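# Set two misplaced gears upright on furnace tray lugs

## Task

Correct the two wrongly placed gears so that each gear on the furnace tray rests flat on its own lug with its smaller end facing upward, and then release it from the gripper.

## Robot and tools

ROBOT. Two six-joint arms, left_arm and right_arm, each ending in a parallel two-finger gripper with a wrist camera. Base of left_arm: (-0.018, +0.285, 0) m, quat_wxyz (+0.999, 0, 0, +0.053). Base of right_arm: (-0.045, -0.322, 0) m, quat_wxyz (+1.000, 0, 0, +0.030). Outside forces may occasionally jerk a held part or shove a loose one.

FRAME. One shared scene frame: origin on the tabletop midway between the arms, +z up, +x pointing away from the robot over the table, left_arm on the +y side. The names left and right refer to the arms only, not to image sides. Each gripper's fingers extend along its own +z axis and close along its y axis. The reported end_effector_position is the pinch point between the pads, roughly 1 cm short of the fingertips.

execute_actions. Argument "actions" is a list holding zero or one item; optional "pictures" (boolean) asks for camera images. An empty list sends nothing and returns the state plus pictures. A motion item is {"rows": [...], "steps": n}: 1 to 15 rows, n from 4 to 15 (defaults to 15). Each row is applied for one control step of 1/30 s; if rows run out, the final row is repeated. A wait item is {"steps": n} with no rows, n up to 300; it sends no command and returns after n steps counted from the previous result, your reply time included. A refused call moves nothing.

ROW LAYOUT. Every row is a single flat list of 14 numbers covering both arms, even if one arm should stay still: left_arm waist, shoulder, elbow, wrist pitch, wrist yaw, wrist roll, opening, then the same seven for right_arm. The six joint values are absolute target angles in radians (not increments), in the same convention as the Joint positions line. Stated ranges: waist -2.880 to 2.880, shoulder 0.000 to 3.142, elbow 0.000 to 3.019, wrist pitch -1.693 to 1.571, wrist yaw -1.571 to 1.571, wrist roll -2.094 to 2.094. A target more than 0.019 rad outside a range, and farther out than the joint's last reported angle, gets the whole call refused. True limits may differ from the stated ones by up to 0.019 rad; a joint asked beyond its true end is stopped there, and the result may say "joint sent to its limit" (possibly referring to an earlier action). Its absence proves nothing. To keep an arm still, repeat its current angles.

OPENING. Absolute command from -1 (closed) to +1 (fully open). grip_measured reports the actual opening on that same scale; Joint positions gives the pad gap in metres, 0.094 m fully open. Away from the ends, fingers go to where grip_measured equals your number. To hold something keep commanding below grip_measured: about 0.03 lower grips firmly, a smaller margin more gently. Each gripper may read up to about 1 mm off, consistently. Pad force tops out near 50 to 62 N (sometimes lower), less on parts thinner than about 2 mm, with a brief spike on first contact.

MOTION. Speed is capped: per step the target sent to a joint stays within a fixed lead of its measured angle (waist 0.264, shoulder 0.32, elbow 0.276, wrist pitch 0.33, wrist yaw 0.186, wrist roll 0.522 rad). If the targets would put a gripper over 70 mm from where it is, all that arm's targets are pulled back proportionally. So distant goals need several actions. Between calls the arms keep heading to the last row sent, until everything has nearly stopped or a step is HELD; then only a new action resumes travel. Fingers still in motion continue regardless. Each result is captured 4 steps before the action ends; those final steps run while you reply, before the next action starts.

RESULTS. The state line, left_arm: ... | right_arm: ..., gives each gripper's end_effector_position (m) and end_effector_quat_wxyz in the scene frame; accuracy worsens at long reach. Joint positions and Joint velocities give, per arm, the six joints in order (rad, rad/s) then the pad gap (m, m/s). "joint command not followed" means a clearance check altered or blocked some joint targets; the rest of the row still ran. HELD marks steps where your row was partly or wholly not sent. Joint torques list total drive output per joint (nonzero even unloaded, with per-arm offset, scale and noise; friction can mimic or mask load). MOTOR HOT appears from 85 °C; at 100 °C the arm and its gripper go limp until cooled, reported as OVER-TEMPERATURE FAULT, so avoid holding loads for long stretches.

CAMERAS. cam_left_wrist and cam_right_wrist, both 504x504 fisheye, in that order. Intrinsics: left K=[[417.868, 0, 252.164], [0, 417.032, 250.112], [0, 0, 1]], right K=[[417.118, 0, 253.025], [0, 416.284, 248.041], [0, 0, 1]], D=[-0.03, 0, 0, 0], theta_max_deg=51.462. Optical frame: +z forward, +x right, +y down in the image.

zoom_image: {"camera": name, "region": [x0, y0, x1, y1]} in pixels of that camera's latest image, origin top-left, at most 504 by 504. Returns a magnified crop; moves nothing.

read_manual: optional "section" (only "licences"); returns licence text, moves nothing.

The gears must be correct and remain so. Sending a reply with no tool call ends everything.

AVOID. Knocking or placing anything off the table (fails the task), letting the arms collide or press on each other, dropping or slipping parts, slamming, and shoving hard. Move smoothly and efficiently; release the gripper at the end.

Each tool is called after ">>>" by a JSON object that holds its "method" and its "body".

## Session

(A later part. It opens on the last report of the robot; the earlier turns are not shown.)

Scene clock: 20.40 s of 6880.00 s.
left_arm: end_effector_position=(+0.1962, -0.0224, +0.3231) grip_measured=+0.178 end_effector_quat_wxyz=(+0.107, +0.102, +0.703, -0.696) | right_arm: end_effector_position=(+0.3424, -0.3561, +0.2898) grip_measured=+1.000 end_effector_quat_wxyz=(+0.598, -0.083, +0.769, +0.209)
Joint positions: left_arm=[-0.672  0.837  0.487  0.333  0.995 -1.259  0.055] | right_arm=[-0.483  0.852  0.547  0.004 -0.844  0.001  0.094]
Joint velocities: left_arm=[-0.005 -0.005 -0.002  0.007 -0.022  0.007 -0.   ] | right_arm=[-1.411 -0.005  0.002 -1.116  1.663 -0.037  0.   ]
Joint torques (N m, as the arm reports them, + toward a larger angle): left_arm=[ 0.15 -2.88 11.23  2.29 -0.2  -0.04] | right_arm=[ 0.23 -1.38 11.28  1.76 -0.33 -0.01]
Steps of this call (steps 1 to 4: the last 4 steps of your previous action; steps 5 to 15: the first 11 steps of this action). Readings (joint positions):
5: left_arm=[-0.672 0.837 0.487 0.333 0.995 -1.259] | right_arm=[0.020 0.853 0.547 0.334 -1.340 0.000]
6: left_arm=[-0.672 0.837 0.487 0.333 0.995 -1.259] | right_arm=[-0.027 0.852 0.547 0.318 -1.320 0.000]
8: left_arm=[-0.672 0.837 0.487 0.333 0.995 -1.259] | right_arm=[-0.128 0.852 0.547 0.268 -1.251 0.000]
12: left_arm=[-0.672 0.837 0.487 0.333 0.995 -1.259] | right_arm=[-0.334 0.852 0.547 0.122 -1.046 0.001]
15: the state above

>>> {"method": "execute_actions", "body": {"actions": [{"rows":[[-0.685,0.855,0.53,0.33,0.975,-1.25,0.135,-0.66,0.85,0.57,-0.24,-0.5,0.01,1],[-0.695,0.88,0.565,0.29,0.95,-1.22,0.135,-0.66,0.85,0.57,-0.24,-0.5,0.01,1],[-0.705,0.91,0.60,0.235,0.915,-1.18,0.135,-0.66,0.85,0.57,-0.24,-0.5,0.01,1],[-0.716,0.942,0.635,0.18,0.88,-1.14,0.135,-0.66,0.85,0.57,-0.24,-0.5,0.01,1],[-0.727,0.975,0.67,0.125,0.845,-1.10,0.135,-0.66,0.85,0.57,-0.24,-0.5,0.01,1],[-0.738,1.008,0.705,0.07,0.81,-1.06,0.135,-0.66,0.85,0.57,-0.24,-0.5,0.01,1],[-0.749,1.041,0.74,0.015,0.775,-1.02,0.135,-0.66,0.85,0.57,-0.24,-0.5,0.01,1],[-0.76,1.074,0.775,-0.04,0.74,-0.98,0.135,-0.66,0.85,0.57,-0.24,-0.5,0.01,1],[-0.771,1.107,0.81,-0.095,0.705,-0.94,0.135,-0.66,0.85,0.57,-0.24,-0.5,0.01,1],[-0.782,1.14,0.845,-0.15,0.67,-0.90,0.135,-0.66,0.85,0.57,-0.24,-0.5,0.01,1],[-0.793,1.173,0.88,-0.205,0.635,-0.86,0.135,-0.66,0.85,0.57,-0.24,-0.5,0.01,1],[-0.804,1.206,0.915,-0.26,0.60,-0.82,0.135,-0.66,0.85,0.57,-0.24,-0.5,0.01,1],[-0.815,1.239,0.95,-0.315,0.565,-0.78,0.135,-0.66,0.85,0.57,-0.24,-0.5,0.01,1],[-0.826,1.272,0.985,-0.37,0.53,-0.74,0.135,-0.66,0.85,0.57,-0.24,-0.5,0.01,1],[-0.837,1.305,1.02,-0.425,0.495,-0.70,0.135,-0.66,0.85,0.57,-0.24,-0.5,0.01,1]]}]}}

>>> {"method": "execute_actions", "body": {"actions": [{"rows":[[-0.848,1.338,1.055,-0.48,0.46,-0.66,0.135,-0.66,0.85,0.57,-0.24,-0.5,0.01,1],[-0.859,1.371,1.09,-0.535,0.425,-0.62,0.135,-0.66,0.85,0.57,-0.24,-0.5,0.01,1],[-0.87,1.404,1.125,-0.59,0.39,-0.58,0.135,-0.66,0.85,0.57,-0.24,-0.5,0.01,1],[-0.881,1.437,1.16,-0.645,0.355,-0.54,0.135,-0.66,0.85,0.57,-0.24,-0.5,0.01,1],[-0.892,1.47,1.195,-0.70,0.32,-0.50,0.135,-0.66,0.85,0.57,-0.24,-0.5,0.01,1],[-0.903,1.503,1.23,-0.755,0.285,-0.46,0.135,-0.66,0.85,0.57,-0.24,-0.5,0.01,1],[-0.914,1.536,1.265,-0.81,0.25,-0.42,0.135,-0.66,0.85,0.57,-0.24,-0.5,0.01,1],[-0.925,1.569,1.30,-0.865,0.215,-0.38,0.135,-0.66,0.85,0.57,-0.24,-0.5,0.01,1],[-0.936,1.602,1.335,-0.92,0.18,-0.34,0.135,-0.66,0.85,0.57,-0.24,-0.5,0.01,1],[-0.947,1.635,1.37,-0.975,0.145,-0.30,0.135,-0.66,0.85,0.57,-0.24,-0.5,0.01,1],[-0.958,1.668,1.405,-1.03,0.11,-0.26,0.135,-0.66,0.85,0.57,-0.24,-0.5,0.01,1],[-0.97,1.70,1.44,-1.085,0.08,-0.22,0.135,-0.66,0.85,0.57,-0.24,-0.5,0.01,1],[-0.982,1.73,1.475,-1.14,0.05,-0.18,0.135,-0.66,0.85,0.57,-0.24,-0.5,0.01,1],[-0.994,1.76,1.505,-1.19,0.025,-0.14,0.135,-0.66,0.85,0.57,-0.24,-0.5,0.01,1],[-1.005,1.79,1.535,-1.245,-0.004,-0.10,0.135,-0.66,0.85,0.57,-0.24,-0.5,0.01,1]]}]}}

>>> {"method": "execute_actions", "body": {"actions": [{"steps":16}], "pictures": true}}

Scene clock: 21.80 s of 6880.00 s.
left_arm: end_effector_position=(+0.2815, -0.0811, +0.2665) grip_measured=+0.178 end_effector_quat_wxyz=(+0.124, +0.023, +0.824, -0.552) | right_arm: end_effector_position=(+0.3145, -0.4722, +0.2309) grip_measured=+1.000 end_effector_quat_wxyz=(+0.522, +0.136, +0.840, +0.063)
Joint positions: left_arm=[-0.766  1.12   0.748 -0.102  0.662 -1.018  0.055] | right_arm=[-0.668  0.852  0.547 -0.231 -0.501  0.002  0.094]
Joint velocities: left_arm=[-0.337  1.031  1.092 -1.546 -0.828  0.93   0.   ] | right_arm=[ 0.015 -0.005 -0.007 -0.012  0.022 -0.007  0.   ]
Joint torques (N m, as the arm reports them, + toward a larger angle): left_arm=[-0.2  -7.25 16.5   2.07  0.33  0.14] | right_arm=[-0.12 -1.32 11.26  1.5  -0.08 -0.01]
Steps of this call (steps 1 to 4: the last 4 steps of your previous action; steps 5 to 30: the robot went on to your last target; step 31: nothing new was sent; steps 32 to 42: the first 11 steps of this action). Readings (joint positions):
32: left_arm=[-0.673 0.838 0.487 0.333 0.988 -1.259] | right_arm=[-0.668 0.852 0.547 -0.231 -0.501 0.002]
33: left_arm=[-0.676 0.842 0.488 0.325 0.971 -1.254] | right_arm=[-0.668 0.852 0.547 -0.231 -0.501 0.002]
35: left_arm=[-0.689 0.868 0.510 0.262 0.912 -1.225] | right_arm=[-0.668 0.852 0.547 -0.231 -0.501 0.002]
39: left_arm=[-0.732 1.005 0.632 0.060 0.769 -1.119] | right_arm=[-0.668 0.852 0.547 -0.231 -0.501 0.002]
42: the state above

Scene clock: 22.30 s of 6880.00 s.
left_arm: end_effector_position=(+0.3336, -0.1297, +0.1517) grip_measured=+0.179 end_effector_quat_wxyz=(+0.089, +0.201, +0.964, -0.149) | right_arm: end_effector_position=(+0.3145, -0.4722, +0.2309) grip_measured=+1.000 end_effector_quat_wxyz=(+0.522, +0.136, +0.840, +0.063)
Joint positions: left_arm=[-0.93   1.608  1.28  -0.921  0.138 -0.435  0.055] | right_arm=[-0.668  0.852  0.547 -0.231 -0.501  0.002  0.094]
Joint velocities: left_arm=[-0.337  0.972  1.018 -1.57  -0.828  1.092  0.   ] | right_arm=[-0.005  0.005 -0.022 -0.007 -0.051 -0.066  0.   ]
Joint torques (N m, as the arm reports them, + toward a larger angle): left_arm=[  0.47 -12.61  15.65   1.04   0.2    0.07] | right_arm=[-0.18 -1.29 11.26  1.48 -0.09 -0.01]
Steps of this call (steps 1 to 4: the last 4 steps of your previous action; steps 5 to 15: the first 11 steps of this action). Readings (joint positions):
5: left_arm=[-0.819 1.282 0.927 -0.375 0.486 -0.830] | right_arm=[-0.668 0.852 0.547 -0.231 -0.501 0.002]
6: left_arm=[-0.830 1.313 0.962 -0.430 0.451 -0.791] | right_arm=[-0.668 0.852 0.547 -0.231 -0.501 0.002]
8: left_arm=[-0.853 1.377 1.031 -0.539 0.382 -0.713] | right_arm=[-0.668 0.852 0.547 -0.231 -0.501 0.002]
12: left_arm=[-0.897 1.508 1.174 -0.757 0.242 -0.555] | right_arm=[-0.668 0.852 0.547 -0.231 -0.501 0.002]
15: the state above

Scene clock: 22.83 s of 6880.00 s.
left_arm: end_effector_position=(+0.3129, -0.1374, +0.1100) grip_measured=+0.179 end_effector_quat_wxyz=(-0.001, +0.382, +0.924, +0.001) | right_arm: end_effector_position=(+0.3145, -0.4722, +0.2309) grip_measured=+1.000 end_effector_quat_wxyz=(+0.522, +0.136, +0.840, +0.063)
Joint positions: left_arm=[-1.012  1.808  1.469 -1.235 -0.    -0.121  0.055] | right_arm=[-0.668  0.852  0.547 -0.231 -0.501  0.002  0.094]
Joint velocities: left_arm=[-0.005  0.005 -0.007  0.002 -0.051  0.081 -0.   ] | right_arm=[-0.015 -0.005 -0.007  0.017 -0.037 -0.066  0.   ]
Joint torques (N m, as the arm reports them, + toward a larger angle): left_arm=[  1.27 -15.84  15.11  -0.31  -0.25   0.05] | right_arm=[-0.22 -1.24 11.26  1.46 -0.09 -0.02]
Kept back: nothing.
Steps of this call (steps 1 to 4: the last 4 steps of your previous action; steps 5 to 16: the robot went on to your last target). Readings (joint positions):
1: left_arm=[-0.941 1.641 1.315 -0.975 0.106 -0.396] | right_arm=[-0.668 0.852 0.547 -0.231 -0.501 0.002]
2: left_arm=[-0.952 1.673 1.350 -1.030 0.075 -0.356] | right_arm=[-0.668 0.852 0.547 -0.231 -0.501 0.002]
4: left_arm=[-0.974 1.737 1.418 -1.135 0.020 -0.276] | right_arm=[-0.668 0.852 0.547 -0.231 -0.501 0.002]
8: left_arm=[-1.006 1.803 1.466 -1.218 0.002 -0.177] | right_arm=[-0.668 0.852 0.547 -0.231 -0.501 0.002]
16: the state above

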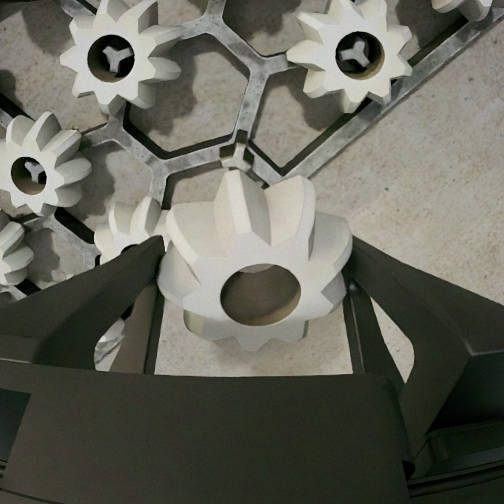

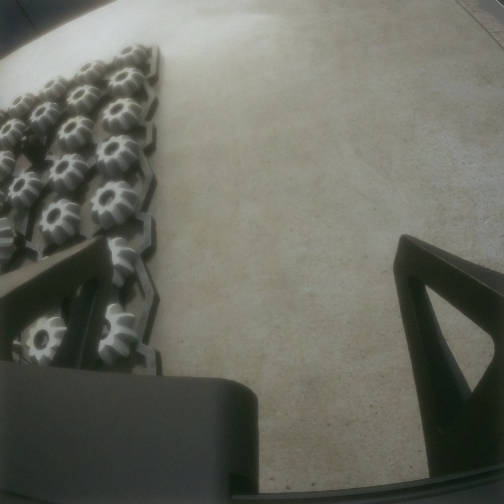

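>>> {"method": "execute_actions", "body": {"actions": [{"rows":[[-1.003,1.793,1.51,-1.235,-0.004,-0.10,0.135,-0.66,0.85,0.57,-0.24,-0.5,0.01,1],[-1.001,1.797,1.49,-1.225,-0.004,-0.10,0.135,-0.66,0.85,0.57,-0.24,-0.5,0.01,1],[-0.999,1.801,1.475,-1.215,-0.004,-0.10,0.135,-0.66,0.85,0.57,-0.24,-0.5,0.01,1],[-0.997,1.805,1.465,-1.205,-0.004,-0.10,0.135,-0.66,0.85,0.57,-0.24,-0.5,0.01,1],[-0.995,1.809,1.458,-1.193,-0.004,-0.10,0.135,-0.66,0.85,0.57,-0.24,-0.5,0.01,1],[-0.993,1.813,1.45,-1.181,-0.004,-0.10,0.135,-0.66,0.85,0.57,-0.24,-0.5,0.01,1],[-0.991,1.817,1.443,-1.169,-0.004,-0.10,0.135,-0.66,0.85,0.57,-0.24,-0.5,0.01,1],[-0.989,1.821,1.435,-1.157,-0.004,-0.10,0.135,-0.66,0.85,0.57,-0.24,-0.5,0.01,1],[-0.989,1.825,1.428,-1.145,-0.004,-0.10,0.135,-0.66,0.85,0.57,-0.24,-0.5,0.01,1],[-0.989,1.829,1.42,-1.133,-0.004,-0.10,0.135,-0.66,0.85,0.57,-0.24,-0.5,0.01,1],[-0.989,1.833,1.413,-1.121,-0.004,-0.10,0.135,-0.66,0.85,0.57,-0.24,-0.5,0.01,1],[-0.989,1.835,1.407,-1.11,-0.004,-0.10,0.135,-0.66,0.85,0.57,-0.24,-0.5,0.01,1]]}]}}

>>> {"method": "execute_actions", "body": {"actions": [{"steps":12}], "pictures": true}}

Scene clock: 23.87 s of 6880.00 s.
left_arm: end_effector_position=(+0.3211, -0.1348, +0.0937) grip_measured=+0.179 end_effector_quat_wxyz=(+0.014, +0.380, +0.925, -0.007) | right_arm: end_effector_position=(+0.3145, -0.4722, +0.2309) grip_measured=+1.000 end_effector_quat_wxyz=(+0.522, +0.136, +0.840, +0.063)
Joint positions: left_arm=[-0.997  1.809  1.426 -1.156 -0.001 -0.11   0.055] | right_arm=[-0.668  0.852  0.547 -0.231 -0.501  0.002  0.094]
Joint velocities: left_arm=[ 0.054  0.044 -0.227  0.335 -0.007 -0.022  0.001] | right_arm=[-0.005  0.015  0.002 -0.002  0.022 -0.007  0.   ]
Joint torques (N m, as the arm reports them, + toward a larger angle): left_arm=[  0.98 -13.43   9.22   0.74  -0.24   0.05] | right_arm=[-0.09 -1.28 11.27  1.49 -0.08 -0.01]
Steps of this call (steps 1 to 20: the robot went on to your last target; steps 21 to 31: the first 11 steps of this action). Readings (joint positions):
21: left_arm=[-1.012 1.808 1.469 -1.235 -0.001 -0.111] | right_arm=[-0.668 0.852 0.547 -0.231 -0.501 0.002]
22: left_arm=[-1.012 1.808 1.469 -1.235 -0.001 -0.111] | right_arm=[-0.668 0.852 0.547 -0.231 -0.501 0.002]
24: left_arm=[-1.011 1.808 1.468 -1.230 -0.001 -0.111] | right_arm=[-0.668 0.852 0.547 -0.231 -0.501 0.002]
28: left_arm=[-1.004 1.808 1.450 -1.189 -0.001 -0.110] | right_arm=[-0.668 0.852 0.547 -0.231 -0.501 0.002]
31: the state above

Scene clock: 24.27 s of 6880.00 s.
left_arm: end_effector_position=(+0.3214, -0.1308, +0.0731) grip_measured=+0.179 end_effector_quat_wxyz=(+0.007, +0.378, +0.926, -0.003) | right_arm: end_effector_position=(+0.3145, -0.4722, +0.2309) grip_measured=+1.000 end_effector_quat_wxyz=(+0.522, +0.136, +0.840, +0.063)
Joint positions: left_arm=[-0.993  1.833  1.401 -1.123 -0.001 -0.11   0.055] | right_arm=[-0.668  0.852  0.547 -0.231 -0.501  0.002  0.094]
Joint velocities: left_arm=[-0.005 -0.005 -0.002 -0.012 -0.022  0.037 -0.001] | right_arm=[-0.015 -0.005  0.002 -0.012 -0.022  0.051  0.   ]
Joint torques (N m, as the arm reports them, + toward a larger angle): left_arm=[  1.22 -14.55   9.43   0.68  -0.25   0.04] | right_arm=[-0.09 -1.24 11.27  1.53 -0.09  0.  ]
Kept back: nothing.
Steps of this call (steps 1 to 4: the last 4 steps of your previous action; steps 5 to 12: the robot went on to your last target). Readings (joint positions):
1: left_arm=[-0.996 1.812 1.418 -1.145 -0.001 -0.110] | right_arm=[-0.668 0.852 0.547 -0.231 -0.501 0.002]
2: left_arm=[-0.994 1.815 1.412 -1.136 -0.001 -0.110] | right_arm=[-0.668 0.852 0.547 -0.231 -0.501 0.002]
4: left_arm=[-0.993 1.823 1.405 -1.128 -0.001 -0.110] | right_arm=[-0.668 0.852 0.547 -0.231 -0.501 0.002]
8: left_arm=[-0.993 1.832 1.401 -1.125 -0.001 -0.110] | right_arm=[-0.668 0.852 0.547 -0.231 -0.501 0.002]
12: the state above

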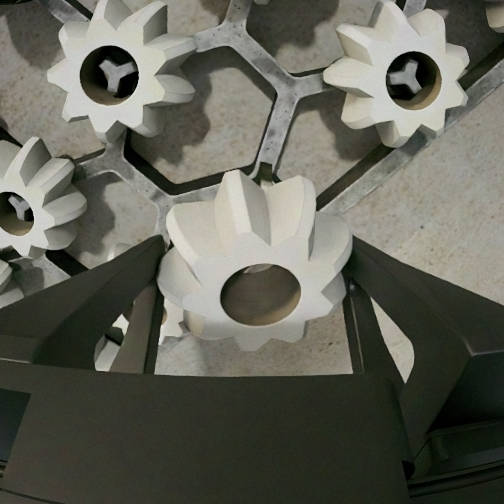

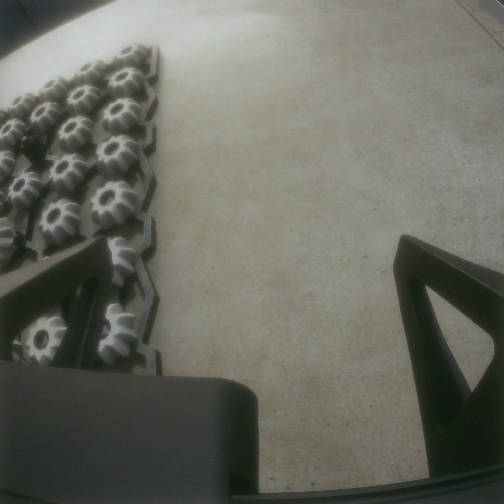

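>>> {"method": "execute_actions", "body": {"actions": [{"rows":[[-0.989,1.84,1.406,-1.108,-0.004,-0.10,0.135,-0.66,0.85,0.57,-0.24,-0.5,0.01,1],[-0.989,1.845,1.405,-1.105,-0.004,-0.10,0.135,-0.66,0.85,0.57,-0.24,-0.5,0.01,1],[-0.989,1.85,1.403,-1.102,-0.004,-0.10,0.135,-0.66,0.85,0.57,-0.24,-0.5,0.01,1],[-0.989,1.854,1.40,-1.097,-0.004,-0.10,0.135,-0.66,0.85,0.57,-0.24,-0.5,0.01,1],[-0.989,1.858,1.397,-1.091,-0.004,-0.10,0.135,-0.66,0.85,0.57,-0.24,-0.5,0.01,1],[-0.989,1.862,1.394,-1.085,-0.004,-0.10,0.135,-0.66,0.85,0.57,-0.24,-0.5,0.01,1],[-0.989,1.866,1.391,-1.079,-0.004,-0.10,0.135,-0.66,0.85,0.57,-0.24,-0.5,0.01,1],[-0.989,1.87,1.388,-1.073,-0.004,-0.10,0.135,-0.66,0.85,0.57,-0.24,-0.5,0.01,1],[-0.989,1.874,1.385,-1.067,-0.004,-0.10,0.135,-0.66,0.85,0.57,-0.24,-0.5,0.01,1],[-0.989,1.877,1.382,-1.061,-0.004,-0.10,0.135,-0.66,0.85,0.57,-0.24,-0.5,0.01,1],[-0.989,1.88,1.379,-1.055,-0.004,-0.10,0.135,-0.66,0.85,0.57,-0.24,-0.5,0.01,1]]}]}}

>>> {"method": "execute_actions", "body": {"actions": [{"steps":12}], "pictures": true}}

Scene clock: 25.23 s of 6880.00 s.
left_arm: end_effector_position=(+0.3236, -0.1334, +0.0563) grip_measured=+0.179 end_effector_quat_wxyz=(+0.010, +0.378, +0.926, -0.005) | right_arm: end_effector_position=(+0.3145, -0.4722, +0.2309) grip_measured=+1.000 end_effector_quat_wxyz=(+0.522, +0.136, +0.840, +0.063)
Joint positions: left_arm=[-0.993  1.856  1.386 -1.078 -0.001 -0.11   0.055] | right_arm=[-0.668  0.852  0.547 -0.231 -0.501  0.002  0.094]
Joint velocities: left_arm=[-0.024  0.151 -0.12   0.159  0.007 -0.037 -0.   ] | right_arm=[-0.005 -0.005  0.002 -0.002  0.139  0.007  0.   ]
Joint torques (N m, as the arm reports them, + toward a larger angle): left_arm=[  1.06 -13.94   8.71   0.65  -0.22   0.03] | right_arm=[-0.02 -1.2  11.25  1.47 -0.09 -0.01]
Steps of this call (steps 1 to 18: the robot went on to your last target; steps 19 to 29: the first 11 steps of this action). Readings (joint positions):
19: left_arm=[-0.993 1.833 1.401 -1.123 -0.001 -0.110] | right_arm=[-0.668 0.852 0.547 -0.231 -0.501 0.002]
20: left_arm=[-0.993 1.833 1.401 -1.122 -0.001 -0.110] | right_arm=[-0.668 0.852 0.547 -0.231 -0.501 0.002]
22: left_arm=[-0.993 1.834 1.401 -1.117 -0.001 -0.110] | right_arm=[-0.668 0.852 0.547 -0.231 -0.501 0.002]
26: left_arm=[-0.993 1.843 1.396 -1.096 -0.001 -0.110] | right_arm=[-0.668 0.852 0.547 -0.231 -0.501 0.002]
29: the state above

Scene clock: 25.63 s of 6880.00 s.
left_arm: end_effector_position=(+0.3205, -0.1297, +0.0404) grip_measured=+0.179 end_effector_quat_wxyz=(-0.000, +0.378, +0.926, +0.001) | right_arm: end_effector_position=(+0.3145, -0.4722, +0.2309) grip_measured=+1.000 end_effector_quat_wxyz=(+0.522, +0.136, +0.840, +0.063)
Joint positions: left_arm=[-0.993  1.878  1.373 -1.067 -0.001 -0.11   0.055] | right_arm=[-0.668  0.852  0.547 -0.231 -0.501  0.002  0.094]
Joint velocities: left_arm=[-0.005 -0.024 -0.012 -0.002 -0.051 -0.037 -0.   ] | right_arm=[ 0.005 -0.005 -0.002 -0.012 -0.139 -0.037  0.   ]
Joint torques (N m, as the arm reports them, + toward a larger angle): left_arm=[  1.2  -15.19   9.16   0.61  -0.23   0.03] | right_arm=[-0.1  -1.29 11.29  1.51 -0.09 -0.01]
Kept back: nothing.
Steps of this call (steps 1 to 4: the last 4 steps of your previous action; steps 5 to 12: the robot went on to your last target). Readings (joint positions):
1: left_arm=[-0.993 1.861 1.383 -1.074 -0.001 -0.110] | right_arm=[-0.668 0.852 0.547 -0.231 -0.501 0.002]
2: left_arm=[-0.993 1.865 1.380 -1.071 -0.001 -0.110] | right_arm=[-0.668 0.852 0.547 -0.231 -0.501 0.002]
4: left_arm=[-0.993 1.873 1.376 -1.070 -0.001 -0.110] | right_arm=[-0.668 0.852 0.547 -0.231 -0.501 0.002]
8: left_arm=[-0.993 1.878 1.373 -1.070 -0.001 -0.110] | right_arm=[-0.668 0.852 0.547 -0.231 -0.501 0.002]
12: the state above

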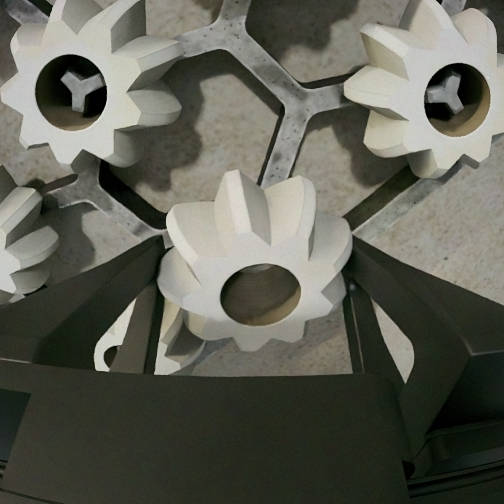

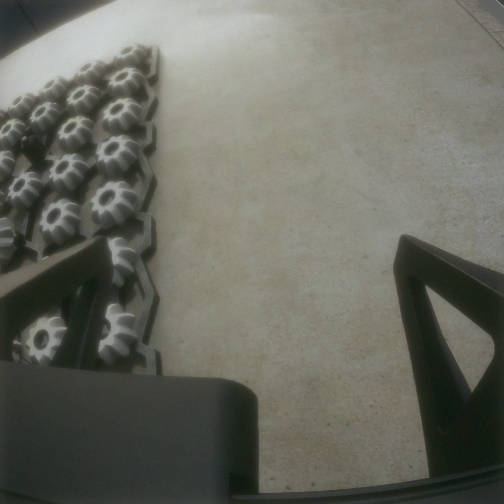

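>>> {"method": "execute_actions", "body": {"actions": [{"rows":[[-0.989,1.883,1.379,-1.055,-0.004,-0.10,0.135,-0.66,0.85,0.57,-0.24,-0.5,0.01,1],[-0.989,1.886,1.378,-1.054,-0.004,-0.10,0.135,-0.66,0.85,0.57,-0.24,-0.5,0.01,1],[-0.989,1.888,1.377,-1.052,-0.004,-0.10,0.135,-0.66,0.85,0.57,-0.24,-0.5,0.01,1],[-0.989,1.89,1.376,-1.049,-0.004,-0.10,0.135,-0.66,0.85,0.57,-0.24,-0.5,0.01,1],[-0.989,1.892,1.375,-1.046,-0.004,-0.10,0.135,-0.66,0.85,0.57,-0.24,-0.5,0.01,1],[-0.989,1.894,1.373,-1.042,-0.004,-0.10,0.135,-0.66,0.85,0.57,-0.24,-0.5,0.01,1],[-0.989,1.895,1.371,-1.038,-0.004,-0.10,0.135,-0.66,0.85,0.57,-0.24,-0.5,0.01,1],[-0.989,1.896,1.369,-1.034,-0.004,-0.10,0.135,-0.66,0.85,0.57,-0.24,-0.5,0.01,1],[-0.989,1.897,1.367,-1.03,-0.004,-0.10,0.135,-0.66,0.85,0.57,-0.24,-0.5,0.01,1],[-0.989,1.897,1.365,-1.026,-0.004,-0.10,0.135,-0.66,0.85,0.57,-0.24,-0.5,0.01,1],[-0.989,1.897,1.363,-1.022,-0.004,-0.10,0.135,-0.66,0.85,0.57,-0.24,-0.5,0.01,1]]}]}}

>>> {"method": "execute_actions", "body": {"actions": [{"steps":12}], "pictures": true}}

Scene clock: 26.33 s of 6880.00 s.
left_arm: end_effector_position=(+0.3220, -0.1316, +0.0387) grip_measured=+0.179 end_effector_quat_wxyz=(+0.004, +0.378, +0.926, -0.002) | right_arm: end_effector_position=(+0.3145, -0.4722, +0.2309) grip_measured=+1.000 end_effector_quat_wxyz=(+0.522, +0.136, +0.840, +0.063)
Joint positions: left_arm=[-0.993  1.879  1.37  -1.052 -0.001 -0.11   0.055] | right_arm=[-0.668  0.852  0.547 -0.231 -0.501  0.002  0.094]
Joint velocities: left_arm=[-0.005 -0.024 -0.012  0.051 -0.051 -0.007 -0.   ] | right_arm=[ 0.005 -0.005 -0.012 -0.017 -0.022  0.007  0.   ]
Joint torques (N m, as the arm reports them, + toward a larger angle): left_arm=[  1.05 -13.91   7.99   1.49  -0.24   0.02] | right_arm=[-0.06 -1.26 11.24  1.48 -0.08 -0.01]
Steps of this call (steps 1 to 10: the robot went on to your last target; steps 11 to 21: the first 11 steps of this action). Readings (joint positions):
11: left_arm=[-0.993 1.878 1.373 -1.067 -0.001 -0.110] | right_arm=[-0.668 0.852 0.547 -0.231 -0.501 0.002]
12: left_arm=[-0.993 1.878 1.373 -1.067 -0.001 -0.110] | right_arm=[-0.668 0.852 0.547 -0.231 -0.501 0.002]
14: left_arm=[-0.993 1.878 1.373 -1.066 -0.001 -0.110] | right_arm=[-0.668 0.852 0.547 -0.231 -0.501 0.002]
18: left_arm=[-0.993 1.879 1.372 -1.057 -0.001 -0.110] | right_arm=[-0.668 0.852 0.547 -0.231 -0.501 0.002]
21: the state above

Scene clock: 26.73 s of 6880.00 s.
left_arm: end_effector_position=(+0.3222, -0.1318, +0.0387) grip_measured=+0.179 end_effector_quat_wxyz=(+0.005, +0.379, +0.926, -0.002) | right_arm: end_effector_position=(+0.3145, -0.4722, +0.2309) grip_measured=+1.000 end_effector_quat_wxyz=(+0.522, +0.136, +0.840, +0.063)
Joint positions: left_arm=[-0.993  1.879  1.37  -1.051 -0.001 -0.11   0.055] | right_arm=[-0.668  0.852  0.547 -0.231 -0.501  0.002  0.094]
Joint velocities: left_arm=[-0.005 -0.005 -0.002 -0.007 -0.022 -0.007 -0.   ] | right_arm=[-0.005 -0.005  0.007 -0.007 -0.051 -0.022  0.   ]
Joint torques (N m, as the arm reports them, + toward a larger angle): left_arm=[  1.08 -13.69   7.93   1.45  -0.23   0.03] | right_arm=[-0.28 -1.31 11.29  1.47 -0.09 -0.01]
Kept back: nothing.
Steps of this call (steps 1 to 4: the last 4 steps of your previous action; steps 5 to 12: the robot went on to your last target). Readings (joint positions):
1: left_arm=[-0.993 1.879 1.370 -1.051 -0.001 -0.110] | right_arm=[-0.668 0.852 0.547 -0.231 -0.501 0.002]
2: left_arm=[-0.993 1.879 1.370 -1.051 -0.001 -0.110] | right_arm=[-0.668 0.852 0.547 -0.231 -0.501 0.002]
4: left_arm=[-0.993 1.879 1.370 -1.051 -0.001 -0.110] | right_arm=[-0.668 0.852 0.547 -0.231 -0.501 0.002]
8: left_arm=[-0.993 1.879 1.370 -1.051 -0.001 -0.110] | right_arm=[-0.668 0.852 0.547 -0.231 -0.501 0.002]
12: the state above

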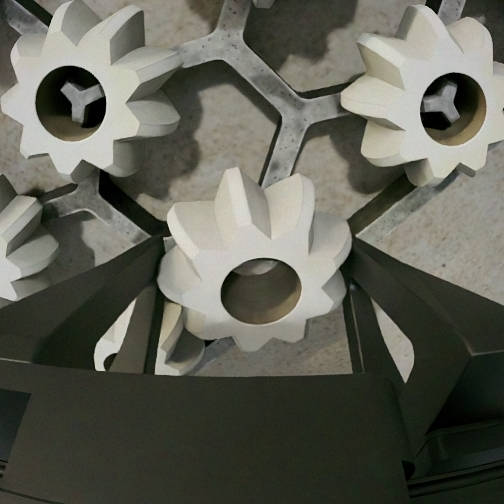

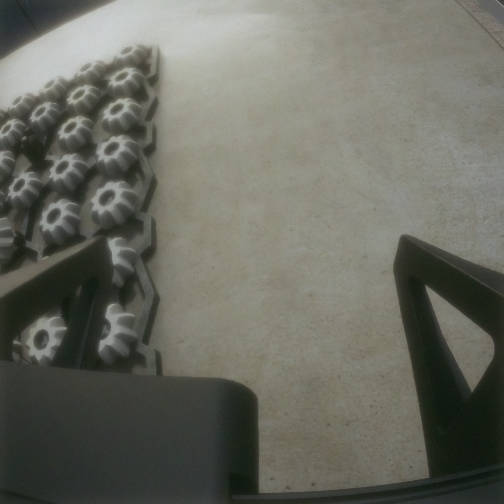

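>>> {"method": "zoom_image", "body": {"camera": "cam_left_wrist", "region": [200, 240, 320, 340]}}

Region (200, 240, 320, 340) of cam_left_wrist's 504x504 image, scaled by 4.200, with more detail than that image has.

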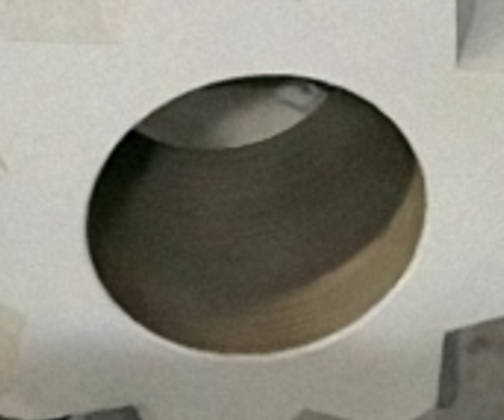

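>>> {"method": "execute_actions", "body": {"actions": [{"rows":[[-0.989,1.885,1.37,-1.04,-0.004,-0.10,0.135,-0.66,0.85,0.57,-0.24,-0.5,0.01,1],[-0.989,1.875,1.375,-1.055,-0.004,-0.10,0.135,-0.66,0.85,0.57,-0.24,-0.5,0.01,1],[-0.989,1.865,1.378,-1.062,-0.004,-0.10,0.135,-0.66,0.85,0.57,-0.24,-0.5,0.01,1],[-0.989,1.858,1.378,-1.068,-0.004,-0.10,0.135,-0.66,0.85,0.57,-0.24,-0.5,0.01,1],[-0.989,1.853,1.378,-1.072,-0.004,-0.10,0.135,-0.66,0.85,0.57,-0.24,-0.5,0.01,1],[-0.992,1.853,1.378,-1.072,-0.004,-0.10,0.135,-0.66,0.85,0.57,-0.24,-0.5,0.01,1],[-0.996,1.853,1.378,-1.072,-0.004,-0.10,0.135,-0.66,0.85,0.57,-0.24,-0.5,0.01,1],[-1.0,1.853,1.378,-1.072,-0.004,-0.10,0.135,-0.66,0.85,0.57,-0.24,-0.5,0.01,1],[-1.003,1.853,1.378,-1.072,-0.004,-0.10,0.135,-0.66,0.85,0.57,-0.24,-0.5,0.01,1]]}]}}

>>> {"method": "execute_actions", "body": {"actions": [{"steps":8}], "pictures": true}}

Scene clock: 27.67 s of 6880.00 s.
left_arm: end_effector_position=(+0.3198, -0.1304, +0.0391) grip_measured=+0.179 end_effector_quat_wxyz=(+0.000, +0.380, +0.925, +0.000) | right_arm: end_effector_position=(+0.3145, -0.4722, +0.2309) grip_measured=+1.000 end_effector_quat_wxyz=(+0.522, +0.136, +0.840, +0.063)
Joint positions: left_arm=[-0.994  1.878  1.37  -1.062 -0.001 -0.109  0.055] | right_arm=[-0.668  0.852  0.547 -0.231 -0.501  0.002  0.094]
Joint velocities: left_arm=[-0.024 -0.015  0.017 -0.022  0.037 -0.037 -0.001] | right_arm=[ 0.005 -0.005  0.012 -0.002  0.022 -0.022  0.   ]
Joint torques (N m, as the arm reports them, + toward a larger angle): left_arm=[ -0.06 -16.85   9.3   -0.14  -0.24   0.03] | right_arm=[-0.22 -1.25 11.25  1.42 -0.08 -0.02]
Steps of this call (steps 1 to 15: the robot went on to your last target; steps 16 to 17: nothing new was sent; steps 18 to 28: the first 11 steps of this action). Readings (joint positions):
18: left_arm=[-0.993 1.879 1.370 -1.051 -0.001 -0.110] | right_arm=[-0.668 0.852 0.547 -0.231 -0.501 0.002]
19: left_arm=[-0.993 1.879 1.370 -1.052 -0.001 -0.109] | right_arm=[-0.668 0.852 0.547 -0.231 -0.501 0.002]
21: left_arm=[-0.993 1.879 1.370 -1.054 -0.001 -0.109] | right_arm=[-0.668 0.852 0.547 -0.231 -0.501 0.002]
25: left_arm=[-0.993 1.878 1.370 -1.059 -0.001 -0.109] | right_arm=[-0.668 0.852 0.547 -0.231 -0.501 0.002]
28: the state above

Scene clock: 27.93 s of 6880.00 s.
left_arm: end_effector_position=(+0.3193, -0.1308, +0.0391) grip_measured=+0.179 end_effector_quat_wxyz=(+0.000, +0.380, +0.925, +0.000) | right_arm: end_effector_position=(+0.3145, -0.4722, +0.2309) grip_measured=+1.000 end_effector_quat_wxyz=(+0.522, +0.136, +0.840, +0.063)
Joint positions: left_arm=[-0.996  1.878  1.37  -1.062 -0.001 -0.109  0.055] | right_arm=[-0.668  0.852  0.547 -0.231 -0.501  0.002  0.094]
Joint velocities: left_arm=[ 0.005 -0.005 -0.027 -0.007 -0.007  0.007  0.   ] | right_arm=[-0.005  0.005 -0.007  0.002  0.022  0.022  0.   ]
Joint torques (N m, as the arm reports them, + toward a larger angle): left_arm=[ -0.09 -16.89   9.25  -0.32  -0.23   0.03] | right_arm=[-0.09 -1.28 11.3   1.49 -0.08 -0.01]
Kept back: nothing.
Steps of this call (steps 1 to 4: the last 4 steps of your previous action; steps 5 to 8: the robot went on to your last target). Readings (joint positions):
1: left_arm=[-0.995 1.878 1.370 -1.062 -0.001 -0.109] | right_arm=[-0.668 0.852 0.547 -0.231 -0.501 0.002]
2: left_arm=[-0.995 1.878 1.370 -1.062 -0.001 -0.109] | right_arm=[-0.668 0.852 0.547 -0.231 -0.501 0.002]
4: left_arm=[-0.996 1.878 1.370 -1.062 -0.001 -0.109] | right_arm=[-0.668 0.852 0.547 -0.231 -0.501 0.002]
8: the state above

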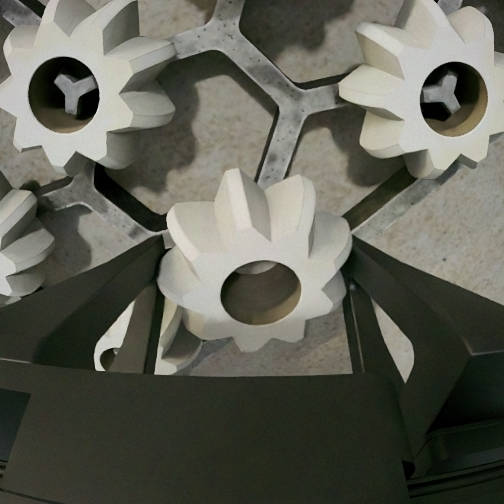

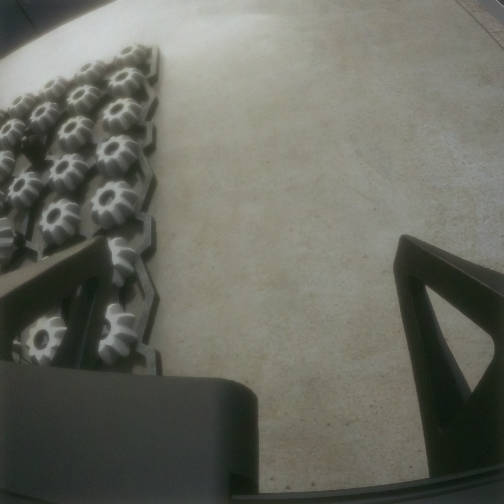

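>>> {"method": "execute_actions", "body": {"actions": [{"rows":[[-1.0,1.862,1.378,-1.062,-0.004,-0.10,0.135,-0.66,0.85,0.57,-0.24,-0.5,0.01,1],[-1.0,1.87,1.378,-1.062,-0.004,-0.10,0.135,-0.66,0.85,0.57,-0.24,-0.5,0.01,1],[-1.0,1.877,1.378,-1.062,-0.004,-0.10,0.135,-0.66,0.85,0.57,-0.24,-0.5,0.01,1],[-1.0,1.883,1.378,-1.062,-0.004,-0.10,0.135,-0.66,0.85,0.57,-0.24,-0.5,0.01,1],[-1.0,1.887,1.378,-1.062,-0.004,-0.10,0.135,-0.66,0.85,0.57,-0.24,-0.5,0.01,1],[-1.0,1.891,1.378,-1.062,-0.004,-0.10,0.135,-0.66,0.85,0.57,-0.24,-0.5,0.01,1],[-1.0,1.895,1.378,-1.062,-0.004,-0.10,0.135,-0.66,0.85,0.57,-0.24,-0.5,0.01,1]]}]}}

>>> {"method": "execute_actions", "body": {"actions": [{"steps":8}], "pictures": true}}

>>> {"method": "zoom_image", "body": {"camera": "cam_left_wrist", "region": [200, 240, 320, 340]}}

Scene clock: 28.73 s of 6880.00 s.
left_arm: end_effector_position=(+0.3192, -0.1306, +0.0377) grip_measured=+0.179 end_effector_quat_wxyz=(-0.001, +0.380, +0.925, +0.001) | right_arm: end_effector_position=(+0.3145, -0.4722, +0.2309) grip_measured=+1.000 end_effector_quat_wxyz=(+0.522, +0.136, +0.840, +0.063)
Joint positions: left_arm=[-0.996  1.881  1.37  -1.062 -0.001 -0.109  0.055] | right_arm=[-0.668  0.852  0.547 -0.231 -0.501  0.002  0.094]
Joint velocities: left_arm=[-0.005  0.005 -0.002 -0.012 -0.11   0.051 -0.   ] | right_arm=[-0.005 -0.015 -0.007 -0.012 -0.066 -0.051  0.   ]
Joint torques (N m, as the arm reports them, + toward a larger angle): left_arm=[  0.45 -14.13   9.23  -0.01  -0.22   0.03] | right_arm=[-0.15 -1.34 11.25  1.48 -0.08 -0.01]
Steps of this call (steps 1 to 13: the robot went on to your last target; steps 14 to 24: the first 11 steps of this action). Readings (joint positions):
14: left_arm=[-0.996 1.878 1.370 -1.062 -0.001 -0.109] | right_arm=[-0.668 0.852 0.547 -0.231 -0.501 0.002]
15: left_arm=[-0.996 1.878 1.370 -1.062 -0.001 -0.109] | right_arm=[-0.668 0.852 0.547 -0.231 -0.501 0.002]
17: left_arm=[-0.996 1.878 1.370 -1.062 -0.001 -0.109] | right_arm=[-0.668 0.852 0.547 -0.231 -0.501 0.002]
21: left_arm=[-0.996 1.879 1.370 -1.062 -0.001 -0.109] | right_arm=[-0.668 0.852 0.547 -0.231 -0.501 0.002]
24: the state above

Scene clock: 29.00 s of 6880.00 s.
left_arm: end_effector_position=(+0.3191, -0.1305, +0.0367) grip_measured=+0.179 end_effector_quat_wxyz=(-0.002, +0.380, +0.925, +0.001) | right_arm: end_effector_position=(+0.3145, -0.4722, +0.2309) grip_measured=+1.000 end_effector_quat_wxyz=(+0.522, +0.136, +0.840, +0.063)
Joint positions: left_arm=[-0.996  1.883  1.37  -1.062 -0.001 -0.109  0.055] | right_arm=[-0.668  0.852  0.547 -0.231 -0.501  0.002  0.094]
Joint velocities: left_arm=[-0.005 -0.015 -0.017 -0.007 -0.066 -0.007  0.001] | right_arm=[-0.005 -0.005 -0.022 -0.002  0.007  0.007  0.   ]
Joint torques (N m, as the arm reports them, + toward a larger angle): left_arm=[  0.44 -14.03   9.22   0.12  -0.22   0.03] | right_arm=[ 0.16 -1.45 11.3   1.48 -0.09 -0.01]
Kept back: nothing.
Steps of this call (steps 1 to 4: the last 4 steps of your previous action; steps 5 to 8: the robot went on to your last target). Readings (joint positions):
1: left_arm=[-0.996 1.882 1.370 -1.062 -0.001 -0.109] | right_arm=[-0.668 0.852 0.547 -0.231 -0.501 0.002]
2: left_arm=[-0.996 1.882 1.370 -1.062 -0.001 -0.109] | right_arm=[-0.668 0.852 0.547 -0.231 -0.501 0.002]
4: left_arm=[-0.996 1.883 1.370 -1.062 -0.001 -0.109] | right_arm=[-0.668 0.852 0.547 -0.231 -0.501 0.002]
8: the state above

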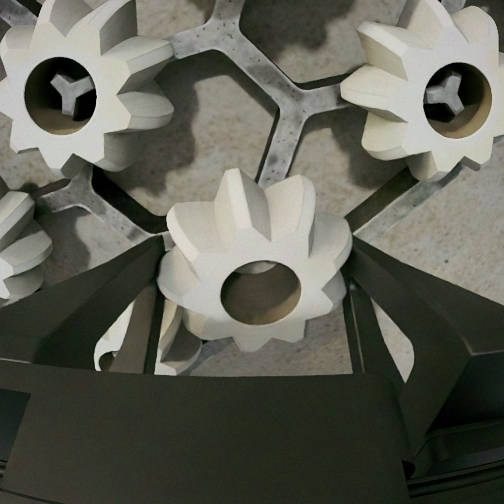

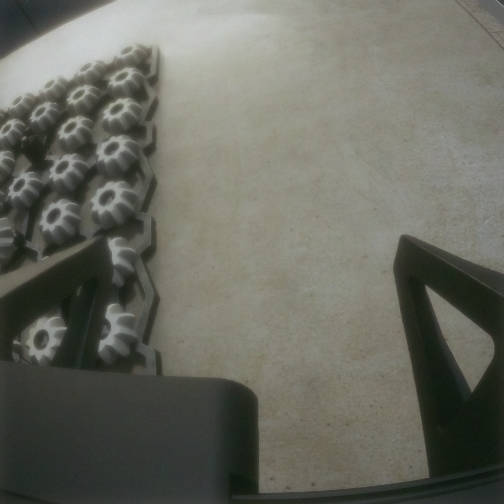

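Region (200, 240, 320, 340) of cam_left_wrist's 504x504 image, scaled by 4.200, with more detail than that image has.

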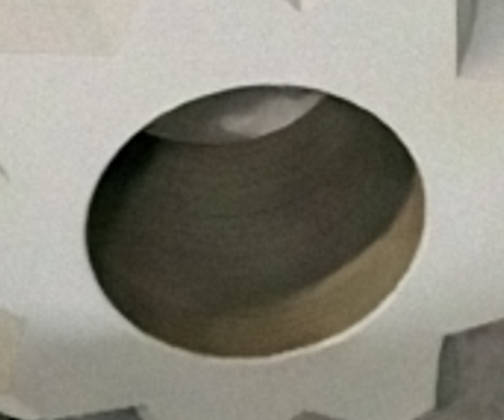

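Progressing below the previous block; continue gently.

>>> {"method": "execute_actions", "body": {"actions": [{"rows":[[-1.0,1.896,1.376,-1.06,-0.004,-0.10,0.135,-0.66,0.85,0.57,-0.24,-0.5,0.01,1],[-1.0,1.897,1.374,-1.057,-0.004,-0.10,0.135,-0.66,0.85,0.57,-0.24,-0.5,0.01,1],[-1.0,1.898,1.372,-1.054,-0.004,-0.10,0.135,-0.66,0.85,0.57,-0.24,-0.5,0.01,1],[-1.0,1.899,1.37,-1.051,-0.004,-0.10,0.135,-0.66,0.85,0.57,-0.24,-0.5,0.01,1],[-1.0,1.90,1.368,-1.048,-0.004,-0.10,0.135,-0.66,0.85,0.57,-0.24,-0.5,0.01,1],[-1.0,1.901,1.366,-1.045,-0.004,-0.10,0.135,-0.66,0.85,0.57,-0.24,-0.5,0.01,1],[-1.0,1.902,1.364,-1.042,-0.004,-0.10,0.135,-0.66,0.85,0.57,-0.24,-0.5,0.01,1],[-1.0,1.902,1.362,-1.039,-0.004,-0.10,0.135,-0.66,0.85,0.57,-0.24,-0.5,0.01,1]]}]}}

>>> {"method": "execute_actions", "body": {"actions": [{"steps":8}], "pictures": true}}

Scene clock: 29.60 s of 6880.00 s.
left_arm: end_effector_position=(+0.3182, -0.1295, +0.0317) grip_measured=+0.179 end_effector_quat_wxyz=(-0.002, +0.380, +0.925, +0.002) | right_arm: end_effector_position=(+0.3145, -0.4722, +0.2309) grip_measured=+1.000 end_effector_quat_wxyz=(+0.522, +0.136, +0.840, +0.063)
Joint positions: left_arm=[-0.996  1.888  1.362 -1.051 -0.001 -0.109  0.055] | right_arm=[-0.668  0.852  0.547 -0.231 -0.501  0.002  0.094]
Joint velocities: left_arm=[ 0.015  0.015  0.007  0.027 -0.051 -0.051  0.001] | right_arm=[-0.015 -0.005  0.002  0.002 -0.007  0.007  0.   ]
Joint torques (N m, as the arm reports them, + toward a larger angle): left_arm=[  0.55 -14.12   8.51   0.58  -0.23   0.03] | right_arm=[-0.19 -1.33 11.25  1.48 -0.09 -0.02]
Steps of this call (steps 1 to 7: the robot went on to your last target; steps 8 to 18: the first 11 steps of this action). Readings (joint positions):
8: left_arm=[-0.996 1.883 1.370 -1.062 -0.001 -0.109] | right_arm=[-0.668 0.852 0.547 -0.231 -0.501 0.002]
9: left_arm=[-0.996 1.883 1.370 -1.062 -0.001 -0.109] | right_arm=[-0.668 0.852 0.547 -0.231 -0.501 0.002]
11: left_arm=[-0.996 1.883 1.370 -1.062 -0.001 -0.109] | right_arm=[-0.668 0.852 0.547 -0.231 -0.501 0.002]
15: left_arm=[-0.996 1.885 1.366 -1.056 -0.001 -0.109] | right_arm=[-0.668 0.852 0.547 -0.231 -0.501 0.002]
18: the state above

Scene clock: 29.87 s of 6880.00 s.
left_arm: end_effector_position=(+0.3184, -0.1296, +0.0308) grip_measured=+0.179 end_effector_quat_wxyz=(-0.003, +0.380, +0.925, +0.002) | right_arm: end_effector_position=(+0.3145, -0.4722, +0.2309) grip_measured=+1.000 end_effector_quat_wxyz=(+0.522, +0.136, +0.840, +0.063)
Joint positions: left_arm=[-0.996  1.89   1.362 -1.05  -0.001 -0.109  0.055] | right_arm=[-0.668  0.852  0.547 -0.231 -0.501  0.002  0.094]
Joint velocities: left_arm=[-0.024 -0.005 -0.007 -0.007  0.007 -0.022 -0.   ] | right_arm=[ 0.005  0.005  0.022  0.002 -0.081 -0.037  0.   ]
Joint torques (N m, as the arm reports them, + toward a larger angle): left_arm=[  0.62 -14.13   8.42   0.57  -0.23   0.01] | right_arm=[-0.13 -1.32 11.3   1.47 -0.09 -0.01]
Kept back: nothing.
Steps of this call (steps 1 to 4: the last 4 steps of your previous action; steps 5 to 8: the robot went on to your last target). Readings (joint positions):
1: left_arm=[-0.996 1.889 1.362 -1.051 -0.001 -0.109] | right_arm=[-0.668 0.852 0.547 -0.231 -0.501 0.002]
2: left_arm=[-0.996 1.889 1.362 -1.050 -0.001 -0.109] | right_arm=[-0.668 0.852 0.547 -0.231 -0.501 0.002]
4: left_arm=[-0.996 1.890 1.362 -1.050 -0.001 -0.109] | right_arm=[-0.668 0.852 0.547 -0.231 -0.501 0.002]
8: the state above

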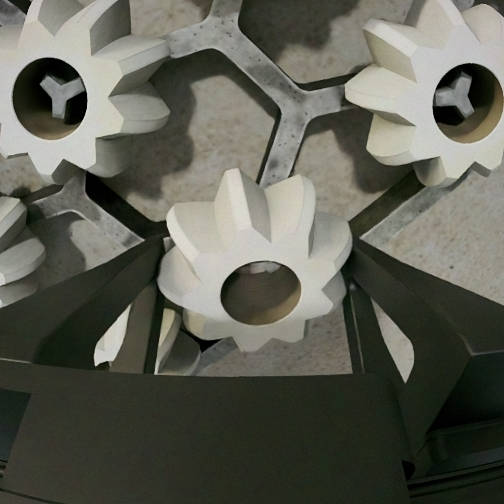

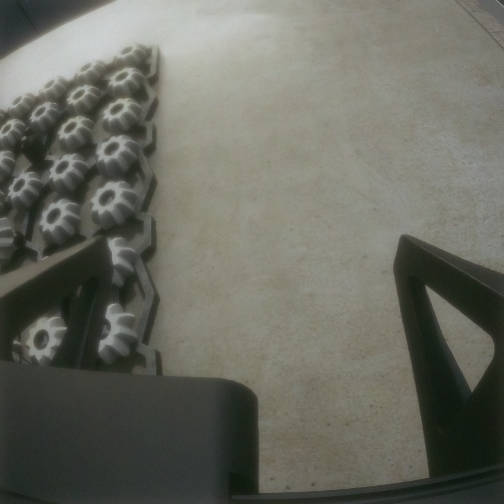

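On the lug. Down ~8 mm more.

>>> {"method": "execute_actions", "body": {"actions": [{"rows":[[-1.0,1.904,1.361,-1.035,-0.004,-0.10,0.135,-0.66,0.85,0.57,-0.24,-0.5,0.01,1],[-1.0,1.906,1.36,-1.031,-0.004,-0.10,0.135,-0.66,0.85,0.57,-0.24,-0.5,0.01,1],[-1.0,1.908,1.359,-1.027,-0.004,-0.10,0.135,-0.66,0.85,0.57,-0.24,-0.5,0.01,1],[-1.0,1.91,1.358,-1.023,-0.004,-0.10,0.135,-0.66,0.85,0.57,-0.24,-0.5,0.01,1],[-1.0,1.912,1.357,-1.02,-0.004,-0.10,0.135,-0.66,0.85,0.57,-0.24,-0.5,0.01,1],[-1.0,1.913,1.356,-1.017,-0.004,-0.10,0.135,-0.66,0.85,0.57,-0.24,-0.5,0.01,1],[-1.0,1.914,1.355,-1.015,-0.004,-0.10,0.135,-0.66,0.85,0.57,-0.24,-0.5,0.01,1]]}]}}

>>> {"method": "execute_actions", "body": {"actions": [{"steps":8}], "pictures": true}}

Scene clock: 30.90 s of 6880.00 s.
left_arm: end_effector_position=(+0.3183, -0.1302, +0.0222) grip_measured=+0.179 end_effector_quat_wxyz=(-0.002, +0.381, +0.925, +0.002) | right_arm: end_effector_position=(+0.3145, -0.4722, +0.2309) grip_measured=+1.000 end_effector_quat_wxyz=(+0.522, +0.136, +0.840, +0.063)
Joint positions: left_arm=[-0.996  1.901  1.354 -1.029 -0.001 -0.109  0.055] | right_arm=[-0.668  0.852  0.547 -0.231 -0.501  0.002  0.094]
Joint velocities: left_arm=[-0.015  0.024 -0.012  0.007  0.022 -0.081 -0.   ] | right_arm=[-0.005  0.005  0.007 -0.002 -0.095  0.081  0.   ]
Joint torques (N m, as the arm reports them, + toward a larger angle): left_arm=[  0.87 -14.23   8.44   0.6   -0.22   0.02] | right_arm=[-0.16 -1.35 11.29  1.49 -0.08 -0.02]
Steps of this call (steps 1 to 15: the robot went on to your last target; steps 16 to 20: nothing new was sent; steps 21 to 31: the first 11 steps of this action). Readings (joint positions):
21: left_arm=[-0.996 1.890 1.362 -1.049 -0.001 -0.109] | right_arm=[-0.668 0.852 0.547 -0.231 -0.501 0.002]
22: left_arm=[-0.996 1.890 1.362 -1.048 -0.001 -0.109] | right_arm=[-0.668 0.852 0.547 -0.231 -0.501 0.002]
24: left_arm=[-0.996 1.891 1.362 -1.043 -0.001 -0.109] | right_arm=[-0.668 0.852 0.547 -0.231 -0.501 0.002]
28: left_arm=[-0.996 1.896 1.357 -1.031 -0.001 -0.109] | right_arm=[-0.668 0.852 0.547 -0.231 -0.501 0.002]
31: the state above

Scene clock: 31.17 s of 6880.00 s.
left_arm: end_effector_position=(+0.3182, -0.1304, +0.0215) grip_measured=+0.179 end_effector_quat_wxyz=(-0.002, +0.381, +0.925, +0.002) | right_arm: end_effector_position=(+0.3145, -0.4722, +0.2309) grip_measured=+1.000 end_effector_quat_wxyz=(+0.522, +0.136, +0.840, +0.063)
Joint positions: left_arm=[-0.997  1.902  1.354 -1.028 -0.001 -0.109  0.055] | right_arm=[-0.668  0.852  0.547 -0.231 -0.501  0.002  0.094]
Joint velocities: left_arm=[-0.015  0.005 -0.017 -0.012 -0.022  0.022 -0.001] | right_arm=[ 0.005 -0.005 -0.017  0.007  0.007 -0.037  0.   ]
Joint torques (N m, as the arm reports them, + toward a larger angle): left_arm=[  0.51 -14.25   8.38   0.69  -0.24   0.03] | right_arm=[-0.13 -1.38 11.26  1.43 -0.09  0.  ]
Kept back: nothing.
Steps of this call (steps 1 to 4: the last 4 steps of your previous action; steps 5 to 8: the robot went on to your last target). Readings (joint positions):
1: left_arm=[-0.997 1.902 1.354 -1.028 -0.001 -0.109] | right_arm=[-0.668 0.852 0.547 -0.231 -0.501 0.002]
2: left_arm=[-0.997 1.902 1.354 -1.028 -0.001 -0.109] | right_arm=[-0.668 0.852 0.547 -0.231 -0.501 0.002]
4: left_arm=[-0.997 1.902 1.354 -1.028 -0.001 -0.109] | right_arm=[-0.668 0.852 0.547 -0.231 -0.501 0.002]
8: the state above

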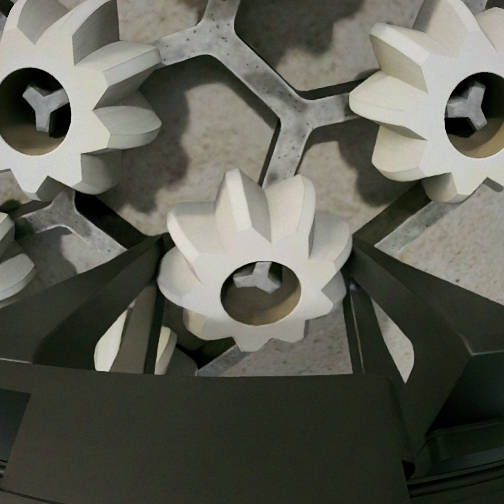

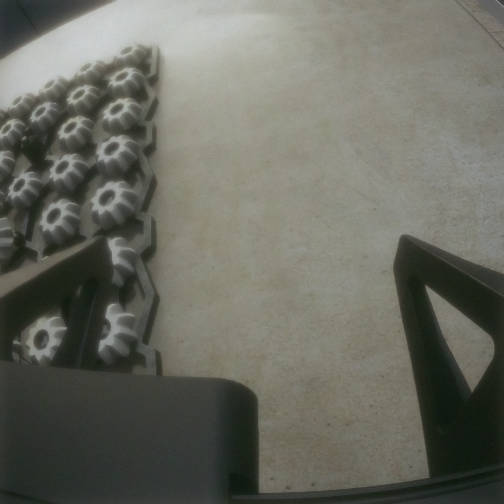

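>>> {"method": "execute_actions", "body": {"actions": [{"rows":[[-1.0,1.905,1.358,-1.02,-0.004,-0.10,0.17,-0.66,0.85,0.57,-0.24,-0.5,0.01,1],[-1.0,1.90,1.36,-1.02,-0.004,-0.10,0.2,-0.66,0.85,0.57,-0.24,-0.5,0.01,1],[-1.0,1.90,1.36,-1.02,-0.004,-0.10,0.26,-0.66,0.85,0.57,-0.24,-0.5,0.01,1],[-1.0,1.90,1.36,-1.02,-0.004,-0.10,0.36,-0.66,0.85,0.57,-0.24,-0.5,0.01,1],[-1.0,1.90,1.36,-1.02,-0.004,-0.10,0.5,-0.66,0.85,0.57,-0.24,-0.5,0.01,1],[-1.0,1.89,1.37,-1.02,-0.004,-0.10,0.65,-0.66,0.85,0.57,-0.24,-0.5,0.01,1],[-1.0,1.878,1.385,-1.025,-0.004,-0.10,0.75,-0.66,0.85,0.57,-0.24,-0.5,0.01,1],[-1.0,1.866,1.40,-1.035,-0.004,-0.10,0.75,-0.66,0.85,0.57,-0.24,-0.5,0.01,1],[-1.0,1.856,1.415,-1.05,-0.004,-0.10,0.75,-0.66,0.85,0.57,-0.24,-0.5,0.01,1],[-1.0,1.846,1.428,-1.068,-0.004,-0.10,0.75,-0.66,0.85,0.57,-0.24,-0.5,0.01,1],[-1.0,1.836,1.44,-1.086,-0.004,-0.10,0.75,-0.66,0.85,0.57,-0.24,-0.5,0.01,1],[-1.0,1.826,1.452,-1.106,-0.004,-0.10,0.75,-0.66,0.85,0.57,-0.24,-0.5,0.01,1],[-1.0,1.816,1.464,-1.126,-0.004,-0.10,0.75,-0.66,0.85,0.57,-0.24,-0.5,0.01,1],[-1.0,1.806,1.476,-1.146,-0.004,-0.10,0.75,-0.66,0.85,0.57,-0.24,-0.5,0.01,1],[-1.0,1.796,1.488,-1.166,-0.004,-0.10,0.75,-0.66,0.85,0.57,-0.24,-0.5,0.01,1]]}]}}

>>> {"method": "execute_actions", "body": {"actions": [{"steps":12}], "pictures": true}}

Scene clock: 32.03 s of 6880.00 s.
left_arm: end_effector_position=(+0.3176, -0.1297, +0.0282) grip_measured=+0.748 end_effector_quat_wxyz=(-0.005, +0.381, +0.925, +0.003) | right_arm: end_effector_position=(+0.3145, -0.4722, +0.2309) grip_measured=+1.000 end_effector_quat_wxyz=(+0.522, +0.136, +0.840, +0.063)
Joint positions: left_arm=[-0.997  1.895  1.363 -1.051 -0.001 -0.109  0.082] | right_arm=[-0.668  0.852  0.547 -0.231 -0.501  0.002  0.094]
Joint velocities: left_arm=[-0.005 -0.112  0.173 -0.393  0.037  0.022  0.001] | right_arm=[ 0.015  0.005 -0.007 -0.007  0.007 -0.007  0.   ]
Joint torques (N m, as the arm reports them, + toward a larger angle): left_arm=[  0.4  -18.71  14.57  -0.08  -0.24   0.02] | right_arm=[-0.17 -1.4  11.27  1.46 -0.08 -0.01]
Steps of this call (steps 1 to 15: the robot went on to your last target; steps 16 to 26: the first 11 steps of this action). Readings (joint positions):
16: left_arm=[-0.997 1.902 1.354 -1.028 -0.001 -0.109] | right_arm=[-0.668 0.852 0.547 -0.231 -0.501 0.002]
17: left_arm=[-0.997 1.902 1.354 -1.028 -0.001 -0.109] | right_arm=[-0.668 0.852 0.547 -0.231 -0.501 0.002]
19: left_arm=[-0.997 1.902 1.354 -1.028 -0.001 -0.109] | right_arm=[-0.668 0.852 0.547 -0.231 -0.501 0.002]
23: left_arm=[-0.997 1.902 1.354 -1.028 -0.001 -0.109] | right_arm=[-0.668 0.852 0.547 -0.231 -0.501 0.002]
26: the state above

Scene clock: 32.43 s of 6880.00 s.
left_arm: end_effector_position=(+0.3289, -0.1436, +0.1129) grip_measured=+0.748 end_effector_quat_wxyz=(+0.035, +0.380, +0.924, -0.018) | right_arm: end_effector_position=(+0.3145, -0.4722, +0.2309) grip_measured=+1.000 end_effector_quat_wxyz=(+0.522, +0.136, +0.840, +0.063)
Joint positions: left_arm=[-0.997  1.792  1.453 -1.153 -0.001 -0.109  0.082] | right_arm=[-0.668  0.852  0.547 -0.231 -0.501  0.002  0.094]
Joint velocities: left_arm=[ 0.005 -0.073  0.017  0.007 -0.022 -0.022  0.   ] | right_arm=[ 0.005  0.005 -0.012 -0.017 -0.022 -0.007  0.   ]
Joint torques (N m, as the arm reports them, + toward a larger angle): left_arm=[  0.51 -13.92  12.49  -0.16  -0.22   0.03] | right_arm=[-0.1  -1.26 11.26  1.51 -0.09 -0.01]
Kept back: nothing.
Steps of this call (steps 1 to 4: the last 4 steps of your previous action; steps 5 to 12: the robot went on to your last target). Readings (joint positions):
1: left_arm=[-0.997 1.890 1.371 -1.067 -0.001 -0.109] | right_arm=[-0.668 0.852 0.547 -0.231 -0.501 0.002]
2: left_arm=[-0.997 1.883 1.379 -1.083 -0.001 -0.109] | right_arm=[-0.668 0.852 0.547 -0.231 -0.501 0.002]
4: left_arm=[-0.997 1.864 1.400 -1.117 -0.001 -0.109] | right_arm=[-0.668 0.852 0.547 -0.231 -0.501 0.002]
8: left_arm=[-0.997 1.818 1.438 -1.150 -0.001 -0.109] | right_arm=[-0.668 0.852 0.547 -0.231 -0.501 0.002]
12: the state above

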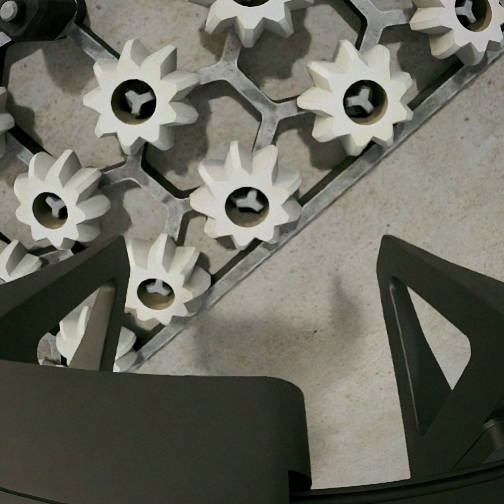

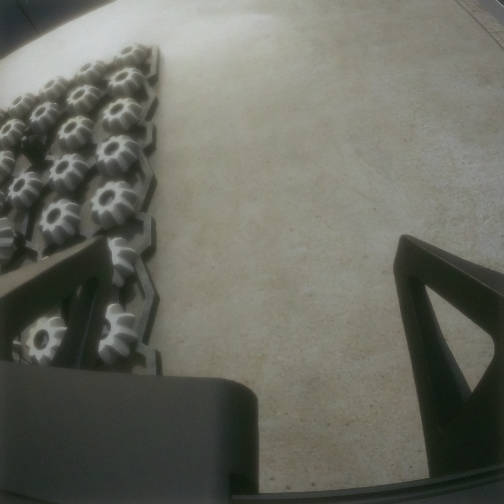

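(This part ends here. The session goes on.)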